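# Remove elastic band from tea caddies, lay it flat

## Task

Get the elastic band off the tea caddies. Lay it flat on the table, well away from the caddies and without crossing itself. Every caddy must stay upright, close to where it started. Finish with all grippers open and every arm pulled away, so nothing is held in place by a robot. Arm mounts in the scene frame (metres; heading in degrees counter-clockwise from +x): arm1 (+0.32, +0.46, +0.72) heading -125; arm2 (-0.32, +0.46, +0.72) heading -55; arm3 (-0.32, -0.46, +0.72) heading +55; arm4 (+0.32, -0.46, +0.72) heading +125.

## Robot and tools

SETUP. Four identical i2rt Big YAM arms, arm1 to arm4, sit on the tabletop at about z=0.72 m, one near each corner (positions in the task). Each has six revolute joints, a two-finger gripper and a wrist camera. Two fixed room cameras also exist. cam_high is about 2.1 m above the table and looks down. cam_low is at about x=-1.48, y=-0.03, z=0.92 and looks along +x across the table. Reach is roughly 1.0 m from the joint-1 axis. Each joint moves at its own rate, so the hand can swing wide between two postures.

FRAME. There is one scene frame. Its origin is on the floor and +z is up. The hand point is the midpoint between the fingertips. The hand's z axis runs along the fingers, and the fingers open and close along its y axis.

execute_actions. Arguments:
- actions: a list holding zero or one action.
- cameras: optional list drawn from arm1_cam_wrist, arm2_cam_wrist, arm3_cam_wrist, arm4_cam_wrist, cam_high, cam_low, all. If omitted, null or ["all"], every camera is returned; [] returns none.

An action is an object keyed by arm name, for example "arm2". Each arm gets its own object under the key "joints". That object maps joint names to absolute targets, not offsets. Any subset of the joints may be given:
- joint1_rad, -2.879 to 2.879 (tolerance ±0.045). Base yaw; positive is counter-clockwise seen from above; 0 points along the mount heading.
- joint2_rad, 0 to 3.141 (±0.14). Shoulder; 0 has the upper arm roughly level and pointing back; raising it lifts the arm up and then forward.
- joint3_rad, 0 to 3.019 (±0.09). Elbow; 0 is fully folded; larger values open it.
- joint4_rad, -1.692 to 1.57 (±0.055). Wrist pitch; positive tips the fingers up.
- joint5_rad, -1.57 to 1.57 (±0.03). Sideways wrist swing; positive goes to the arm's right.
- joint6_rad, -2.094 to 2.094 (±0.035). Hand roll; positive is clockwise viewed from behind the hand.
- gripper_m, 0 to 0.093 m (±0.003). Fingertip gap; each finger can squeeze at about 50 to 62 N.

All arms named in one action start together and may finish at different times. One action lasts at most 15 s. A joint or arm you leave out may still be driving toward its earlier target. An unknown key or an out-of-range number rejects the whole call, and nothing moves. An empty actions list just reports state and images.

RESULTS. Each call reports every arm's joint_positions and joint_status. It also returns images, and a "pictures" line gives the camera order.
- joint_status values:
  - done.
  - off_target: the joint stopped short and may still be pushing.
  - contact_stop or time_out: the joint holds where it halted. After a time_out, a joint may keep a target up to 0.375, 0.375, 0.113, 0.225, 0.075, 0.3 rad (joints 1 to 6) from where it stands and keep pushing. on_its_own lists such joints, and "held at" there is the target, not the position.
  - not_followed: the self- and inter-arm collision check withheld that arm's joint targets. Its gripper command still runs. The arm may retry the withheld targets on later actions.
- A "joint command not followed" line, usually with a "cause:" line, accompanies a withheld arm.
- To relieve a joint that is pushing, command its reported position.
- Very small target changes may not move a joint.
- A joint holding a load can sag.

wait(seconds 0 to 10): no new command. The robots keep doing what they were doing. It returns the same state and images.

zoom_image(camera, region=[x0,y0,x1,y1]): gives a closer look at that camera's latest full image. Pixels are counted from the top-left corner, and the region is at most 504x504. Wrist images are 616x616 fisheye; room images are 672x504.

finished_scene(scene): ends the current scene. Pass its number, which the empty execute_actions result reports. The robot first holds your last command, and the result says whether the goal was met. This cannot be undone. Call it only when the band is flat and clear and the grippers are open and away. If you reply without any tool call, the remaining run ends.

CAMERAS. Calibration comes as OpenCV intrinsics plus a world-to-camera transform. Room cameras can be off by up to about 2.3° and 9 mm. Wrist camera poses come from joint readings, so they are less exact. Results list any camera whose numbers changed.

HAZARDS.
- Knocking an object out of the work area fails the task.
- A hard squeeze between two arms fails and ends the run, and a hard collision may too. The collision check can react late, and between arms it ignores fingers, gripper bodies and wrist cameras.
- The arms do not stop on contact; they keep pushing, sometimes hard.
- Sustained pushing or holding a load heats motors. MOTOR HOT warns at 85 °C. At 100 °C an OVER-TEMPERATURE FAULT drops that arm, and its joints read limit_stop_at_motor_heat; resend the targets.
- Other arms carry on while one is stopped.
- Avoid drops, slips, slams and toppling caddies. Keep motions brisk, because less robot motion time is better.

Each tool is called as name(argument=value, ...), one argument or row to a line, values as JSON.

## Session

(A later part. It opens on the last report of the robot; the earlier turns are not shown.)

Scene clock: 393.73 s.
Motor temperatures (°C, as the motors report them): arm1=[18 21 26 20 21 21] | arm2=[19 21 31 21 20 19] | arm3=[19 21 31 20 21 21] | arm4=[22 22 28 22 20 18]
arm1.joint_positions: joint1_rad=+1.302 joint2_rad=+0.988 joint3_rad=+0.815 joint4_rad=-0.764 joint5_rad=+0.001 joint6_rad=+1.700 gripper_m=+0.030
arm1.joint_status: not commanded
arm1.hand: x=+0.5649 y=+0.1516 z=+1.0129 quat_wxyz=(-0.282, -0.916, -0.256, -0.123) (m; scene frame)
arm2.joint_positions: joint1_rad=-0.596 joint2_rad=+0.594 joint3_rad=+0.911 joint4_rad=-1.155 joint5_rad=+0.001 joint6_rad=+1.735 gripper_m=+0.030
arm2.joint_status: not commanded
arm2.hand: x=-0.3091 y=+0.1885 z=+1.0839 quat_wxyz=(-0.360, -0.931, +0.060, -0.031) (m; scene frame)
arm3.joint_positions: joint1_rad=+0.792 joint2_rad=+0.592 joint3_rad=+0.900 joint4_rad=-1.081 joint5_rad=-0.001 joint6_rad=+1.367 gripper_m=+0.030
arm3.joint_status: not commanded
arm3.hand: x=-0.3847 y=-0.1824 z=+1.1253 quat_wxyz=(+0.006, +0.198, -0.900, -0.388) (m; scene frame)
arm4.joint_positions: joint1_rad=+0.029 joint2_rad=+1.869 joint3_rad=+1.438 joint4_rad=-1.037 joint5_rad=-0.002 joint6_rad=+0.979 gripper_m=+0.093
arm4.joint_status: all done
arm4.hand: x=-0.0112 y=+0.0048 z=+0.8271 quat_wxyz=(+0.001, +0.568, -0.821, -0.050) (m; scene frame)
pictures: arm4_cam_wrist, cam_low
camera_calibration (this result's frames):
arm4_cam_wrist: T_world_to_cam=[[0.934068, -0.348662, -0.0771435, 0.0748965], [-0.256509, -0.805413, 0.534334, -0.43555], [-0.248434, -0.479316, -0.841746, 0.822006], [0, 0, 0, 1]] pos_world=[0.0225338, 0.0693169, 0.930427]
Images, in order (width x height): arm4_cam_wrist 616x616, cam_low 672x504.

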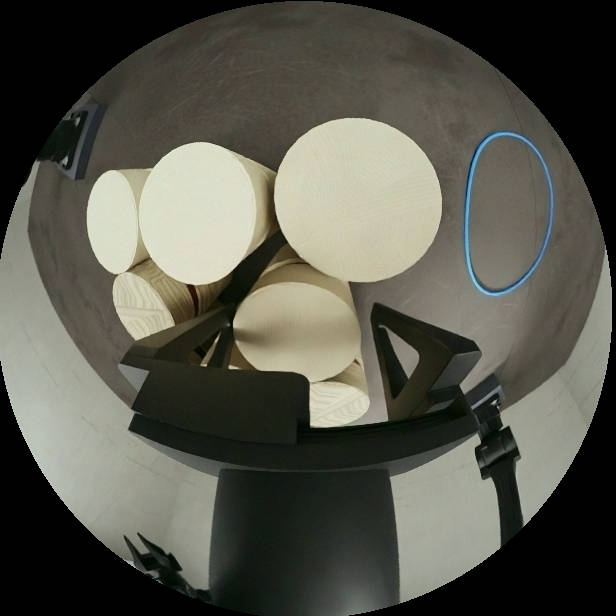

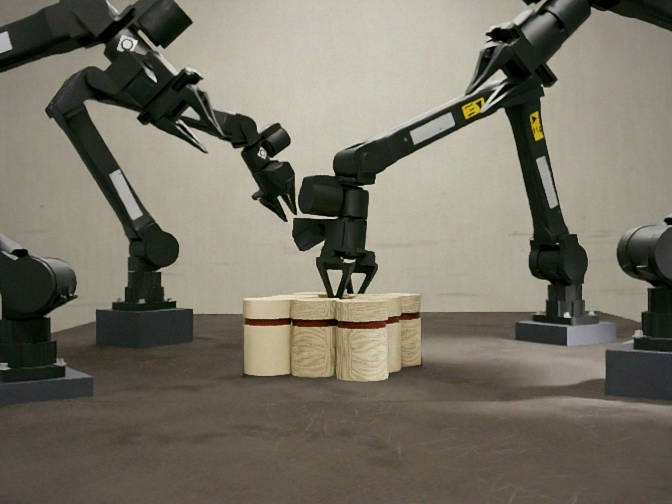

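execute_actions(
  actions=[
    {"arm4":{"joints":{"joint2_rad":1.882,"joint3_rad":1.418,"joint4_rad":-0.995}}},
  ],
  cameras=[],
)

execute_actions(
  actions=[
    {"arm4":{"joints":{"gripper_m":0.078}}},
  ],
  cameras=[],
)

execute_actions(
  actions=[
    {"arm4":{"joints":{"joint1_rad":0.005,"joint2_rad":1.85,"joint3_rad":1.378,"joint4_rad":-0.995}}},
  ],
  cameras=["arm4_cam_wrist","cam_low"],
)

Scene clock: 403.17 s.
Motor temperatures (°C, as the motors report them): arm1=[18 21 26 20 21 21] | arm2=[19 21 31 21 20 19] | arm3=[19 21 32 20 21 21] | arm4=[22 23 28 22 19 18]
arm1.joint_positions: joint1_rad=+1.302 joint2_rad=+0.988 joint3_rad=+0.815 joint4_rad=-0.764 joint5_rad=+0.001 joint6_rad=+1.700 gripper_m=+0.030
arm1.joint_status: not commanded
arm1.hand: x=+0.5649 y=+0.1516 z=+1.0129 quat_wxyz=(-0.282, -0.916, -0.256, -0.123) (m; scene frame)
arm2.joint_positions: joint1_rad=-0.596 joint2_rad=+0.594 joint3_rad=+0.911 joint4_rad=-1.155 joint5_rad=+0.001 joint6_rad=+1.735 gripper_m=+0.030
arm2.joint_status: not commanded
arm2.hand: x=-0.3091 y=+0.1885 z=+1.0839 quat_wxyz=(-0.360, -0.931, +0.060, -0.031) (m; scene frame)
arm3.joint_positions: joint1_rad=+0.792 joint2_rad=+0.592 joint3_rad=+0.900 joint4_rad=-1.081 joint5_rad=-0.001 joint6_rad=+1.367 gripper_m=+0.030
arm3.joint_status: not commanded
arm3.hand: x=-0.3847 y=-0.1824 z=+1.1253 quat_wxyz=(+0.006, +0.198, -0.900, -0.388) (m; scene frame)
arm4.joint_positions: joint1_rad=+0.029 joint2_rad=+1.873 joint3_rad=+1.420 joint4_rad=-1.008 joint5_rad=-0.002 joint6_rad=+0.979 gripper_m=+0.093
arm4.joint_status: all done
arm4.hand: x=-0.0107 y=+0.0040 z=+0.8188 quat_wxyz=(+0.001, +0.568, -0.821, -0.053) (m; scene frame)
pictures: none
No camera images: the call's "cameras" was empty. Leave "cameras" out to get every camera's image.

Scene clock: 403.63 s.
Motor temperatures (°C, as the motors report them): arm1=[18 21 26 20 21 21] | arm2=[19 21 31 21 20 19] | arm3=[19 21 32 20 21 21] | arm4=[22 23 28 22 19 18]
arm1.joint_positions: joint1_rad=+1.302 joint2_rad=+0.988 joint3_rad=+0.815 joint4_rad=-0.764 joint5_rad=+0.001 joint6_rad=+1.700 gripper_m=+0.030
arm1.joint_status: not commanded
arm1.hand: x=+0.5649 y=+0.1516 z=+1.0129 quat_wxyz=(-0.282, -0.916, -0.256, -0.123) (m; scene frame)
arm2.joint_positions: joint1_rad=-0.596 joint2_rad=+0.594 joint3_rad=+0.911 joint4_rad=-1.155 joint5_rad=+0.001 joint6_rad=+1.735 gripper_m=+0.030
arm2.joint_status: not commanded
arm2.hand: x=-0.3091 y=+0.1885 z=+1.0839 quat_wxyz=(-0.360, -0.931, +0.060, -0.031) (m; scene frame)
arm3.joint_positions: joint1_rad=+0.792 joint2_rad=+0.592 joint3_rad=+0.900 joint4_rad=-1.081 joint5_rad=-0.001 joint6_rad=+1.367 gripper_m=+0.030
arm3.joint_status: not commanded
arm3.hand: x=-0.3847 y=-0.1824 z=+1.1253 quat_wxyz=(+0.006, +0.198, -0.900, -0.388) (m; scene frame)
arm4.joint_positions: joint1_rad=+0.029 joint2_rad=+1.873 joint3_rad=+1.420 joint4_rad=-1.006 joint5_rad=-0.001 joint6_rad=+0.980 gripper_m=+0.080
arm4.joint_status: all done
arm4.hand: x=-0.0108 y=+0.0044 z=+0.8188 quat_wxyz=(+0.001, +0.568, -0.821, -0.054) (m; scene frame)
pictures: none
No camera images: the call's "cameras" was empty. Leave "cameras" out to get every camera's image.

Scene clock: 404.30 s.
Motor temperatures (°C, as the motors report them): arm1=[18 21 26 20 21 21] | arm2=[19 21 31 21 20 19] | arm3=[19 21 32 20 21 21] | arm4=[22 23 28 22 19 18]
arm1.joint_positions: joint1_rad=+1.302 joint2_rad=+0.988 joint3_rad=+0.815 joint4_rad=-0.764 joint5_rad=+0.001 joint6_rad=+1.700 gripper_m=+0.030
arm1.joint_status: not commanded
arm1.hand: x=+0.5649 y=+0.1516 z=+1.0129 quat_wxyz=(-0.282, -0.916, -0.256, -0.123) (m; scene frame)
arm2.joint_positions: joint1_rad=-0.596 joint2_rad=+0.594 joint3_rad=+0.911 joint4_rad=-1.155 joint5_rad=+0.001 joint6_rad=+1.735 gripper_m=+0.030
arm2.joint_status: not commanded
arm2.hand: x=-0.3091 y=+0.1885 z=+1.0839 quat_wxyz=(-0.360, -0.931, +0.060, -0.031) (m; scene frame)
arm3.joint_positions: joint1_rad=+0.792 joint2_rad=+0.592 joint3_rad=+0.900 joint4_rad=-1.081 joint5_rad=-0.001 joint6_rad=+1.367 gripper_m=+0.030
arm3.joint_status: not commanded
arm3.hand: x=-0.3847 y=-0.1824 z=+1.1253 quat_wxyz=(+0.006, +0.198, -0.900, -0.388) (m; scene frame)
arm4.joint_positions: joint1_rad=+0.016 joint2_rad=+1.853 joint3_rad=+1.389 joint4_rad=-0.998 joint5_rad=-0.002 joint6_rad=+0.980 gripper_m=+0.080
arm4.joint_status: all done
arm4.hand: x=+0.0006 y=+0.0010 z=+0.8185 quat_wxyz=(+0.001, +0.563, -0.825, -0.053) (m; scene frame)
pictures: arm4_cam_wrist, cam_low
camera_calibration (this result's frames):
arm4_cam_wrist: T_world_to_cam=[[0.92896, -0.361106, -0.0814593, 0.0654408], [-0.265834, -0.803894, 0.532059, -0.429085], [-0.257614, -0.472607, -0.84278, 0.816731], [0, 0, 0, 1]] pos_world=[0.035544, 0.0646848, 0.921954]
Images, in order (width x height): arm4_cam_wrist 616x616, cam_low 672x504.

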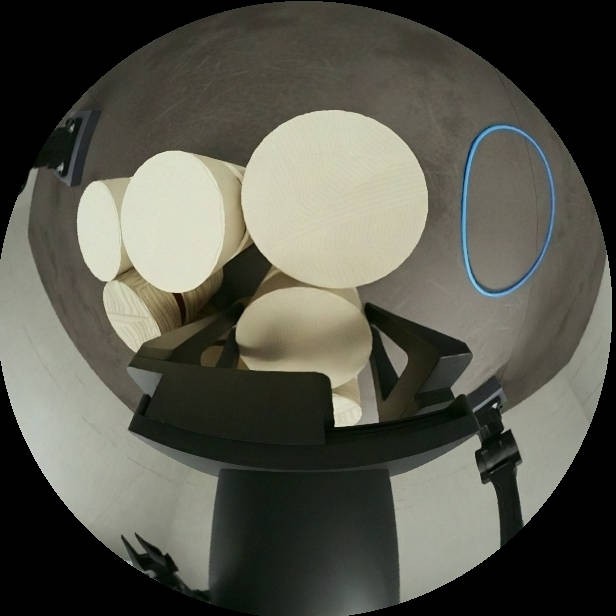

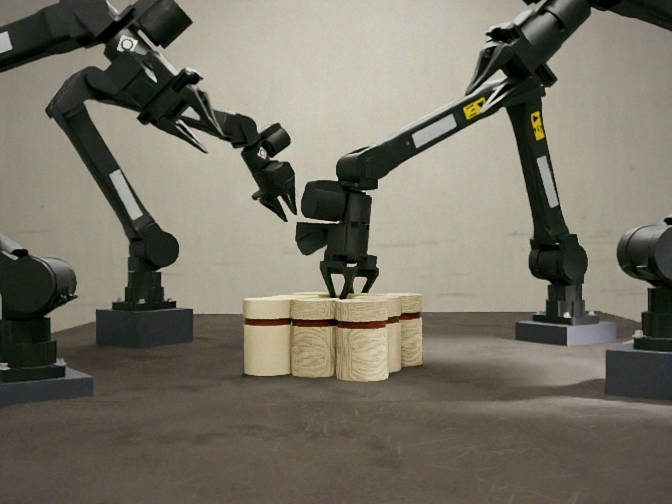

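Good enough; release and lift.

execute_actions(
  actions=[
    {"arm4":{"joints":{"gripper_m":0.093}}},
  ],
  cameras=[],
)

execute_actions(
  actions=[
    {"arm4":{"joints":{"joint2_rad":1.79,"joint3_rad":1.52,"joint4_rad":-1.17}}},
  ],
  cameras=[],
)

execute_actions(
  actions=[
    {"arm4":{"joints":{"joint2_rad":0.8,"joint3_rad":1.0}}},
  ],
  cameras=["cam_high"],
)

zoom_image(
  camera="cam_high",
  region=[250,160,410,310],
)

Scene clock: 411.17 s.
Motor temperatures (°C, as the motors report them): arm1=[18 21 26 20 21 21] | arm2=[19 21 31 21 20 19] | arm3=[19 21 32 20 21 21] | arm4=[22 23 27 22 19 18]
arm1.joint_positions: joint1_rad=+1.302 joint2_rad=+0.988 joint3_rad=+0.815 joint4_rad=-0.764 joint5_rad=+0.001 joint6_rad=+1.700 gripper_m=+0.030
arm1.joint_status: not commanded
arm1.hand: x=+0.5649 y=+0.1516 z=+1.0129 quat_wxyz=(-0.282, -0.916, -0.256, -0.123) (m; scene frame)
arm2.joint_positions: joint1_rad=-0.596 joint2_rad=+0.594 joint3_rad=+0.911 joint4_rad=-1.155 joint5_rad=+0.001 joint6_rad=+1.735 gripper_m=+0.030
arm2.joint_status: not commanded
arm2.hand: x=-0.3091 y=+0.1885 z=+1.0839 quat_wxyz=(-0.360, -0.931, +0.060, -0.031) (m; scene frame)
arm3.joint_positions: joint1_rad=+0.792 joint2_rad=+0.592 joint3_rad=+0.900 joint4_rad=-1.081 joint5_rad=-0.001 joint6_rad=+1.367 gripper_m=+0.030
arm3.joint_status: not commanded
arm3.hand: x=-0.3847 y=-0.1824 z=+1.1253 quat_wxyz=(+0.006, +0.198, -0.900, -0.388) (m; scene frame)
arm4.joint_positions: joint1_rad=+0.015 joint2_rad=+1.853 joint3_rad=+1.379 joint4_rad=-0.998 joint5_rad=-0.002 joint6_rad=+0.980 gripper_m=+0.093
arm4.joint_status: all done
arm4.hand: x=+0.0033 y=-0.0022 z=+0.8148 quat_wxyz=(+0.001, +0.562, -0.825, -0.048) (m; scene frame)
pictures: none
No camera images: the call's "cameras" was empty. Leave "cameras" out to get every camera's image.

Scene clock: 412.17 s.
Motor temperatures (°C, as the motors report them): arm1=[18 21 26 20 21 21] | arm2=[19 21 31 21 20 19] | arm3=[19 21 32 20 21 21] | arm4=[22 23 28 22 19 18]
arm1.joint_positions: joint1_rad=+1.302 joint2_rad=+0.988 joint3_rad=+0.815 joint4_rad=-0.764 joint5_rad=+0.001 joint6_rad=+1.700 gripper_m=+0.030
arm1.joint_status: not commanded
arm1.hand: x=+0.5649 y=+0.1516 z=+1.0129 quat_wxyz=(-0.282, -0.916, -0.256, -0.123) (m; scene frame)
arm2.joint_positions: joint1_rad=-0.596 joint2_rad=+0.594 joint3_rad=+0.911 joint4_rad=-1.155 joint5_rad=+0.001 joint6_rad=+1.735 gripper_m=+0.030
arm2.joint_status: not commanded
arm2.hand: x=-0.3091 y=+0.1885 z=+1.0839 quat_wxyz=(-0.360, -0.931, +0.060, -0.031) (m; scene frame)
arm3.joint_positions: joint1_rad=+0.792 joint2_rad=+0.592 joint3_rad=+0.900 joint4_rad=-1.081 joint5_rad=-0.001 joint6_rad=+1.367 gripper_m=+0.030
arm3.joint_status: not commanded
arm3.hand: x=-0.3847 y=-0.1824 z=+1.1253 quat_wxyz=(+0.006, +0.198, -0.900, -0.388) (m; scene frame)
arm4.joint_positions: joint1_rad=+0.015 joint2_rad=+1.788 joint3_rad=+1.483 joint4_rad=-1.159 joint5_rad=-0.002 joint6_rad=+0.980 gripper_m=+0.093
arm4.joint_status: all done
arm4.hand: x=+0.0009 y=+0.0013 z=+0.8854 quat_wxyz=(+0.001, +0.562, -0.825, -0.052) (m; scene frame)
pictures: none
No camera images: the call's "cameras" was empty. Leave "cameras" out to get every camera's image.

Scene clock: 413.80 s.
Motor temperatures (°C, as the motors report them): arm1=[18 21 26 20 21 21] | arm2=[19 21 31 21 20 19] | arm3=[19 21 32 20 21 21] | arm4=[22 23 28 22 19 18]
arm1.joint_positions: joint1_rad=+1.302 joint2_rad=+0.988 joint3_rad=+0.815 joint4_rad=-0.764 joint5_rad=+0.001 joint6_rad=+1.700 gripper_m=+0.030
arm1.joint_status: not commanded
arm1.hand: x=+0.5649 y=+0.1516 z=+1.0129 quat_wxyz=(-0.282, -0.916, -0.256, -0.123) (m; scene frame)
arm2.joint_positions: joint1_rad=-0.596 joint2_rad=+0.594 joint3_rad=+0.911 joint4_rad=-1.155 joint5_rad=+0.001 joint6_rad=+1.735 gripper_m=+0.030
arm2.joint_status: not commanded
arm2.hand: x=-0.3091 y=+0.1885 z=+1.0839 quat_wxyz=(-0.360, -0.931, +0.060, -0.031) (m; scene frame)
arm3.joint_positions: joint1_rad=+0.792 joint2_rad=+0.592 joint3_rad=+0.900 joint4_rad=-1.081 joint5_rad=-0.001 joint6_rad=+1.367 gripper_m=+0.030
arm3.joint_status: not commanded
arm3.hand: x=-0.3847 y=-0.1824 z=+1.1253 quat_wxyz=(+0.006, +0.198, -0.900, -0.388) (m; scene frame)
arm4.joint_positions: joint1_rad=+0.015 joint2_rad=+0.794 joint3_rad=+0.999 joint4_rad=-1.163 joint5_rad=-0.002 joint6_rad=+0.980 gripper_m=+0.093
arm4.joint_status: all done
arm4.hand: x=+0.1371 y=-0.1958 z=+1.0842 quat_wxyz=(+0.003, +0.537, -0.788, -0.300) (m; scene frame)
pictures: cam_high
Images, in order (width x height): cam_high 672x504.

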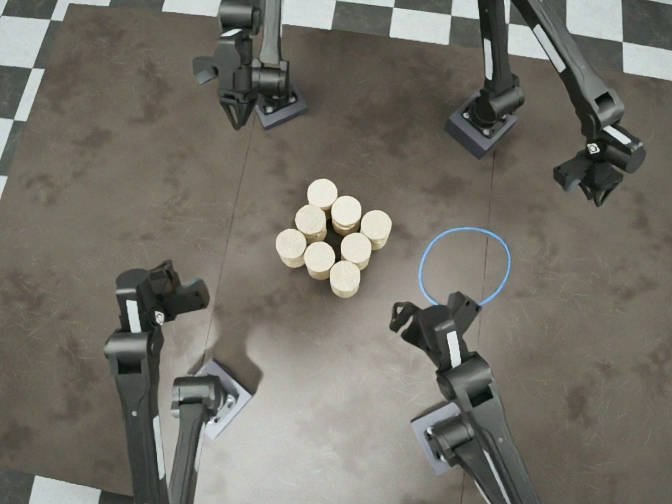

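Region (250, 160, 410, 310) of cam_high's 672x504 image, scaled by 3.150, with more detail than that image has; it fills the top 472 rows of this view, and the rest is white.

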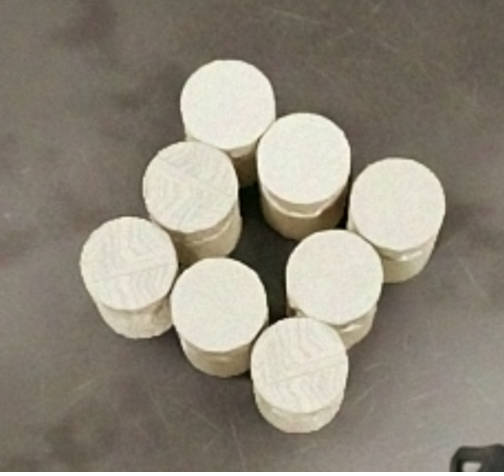

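finished_scene(
  scene=2,
)

The scene is finished: the task was done.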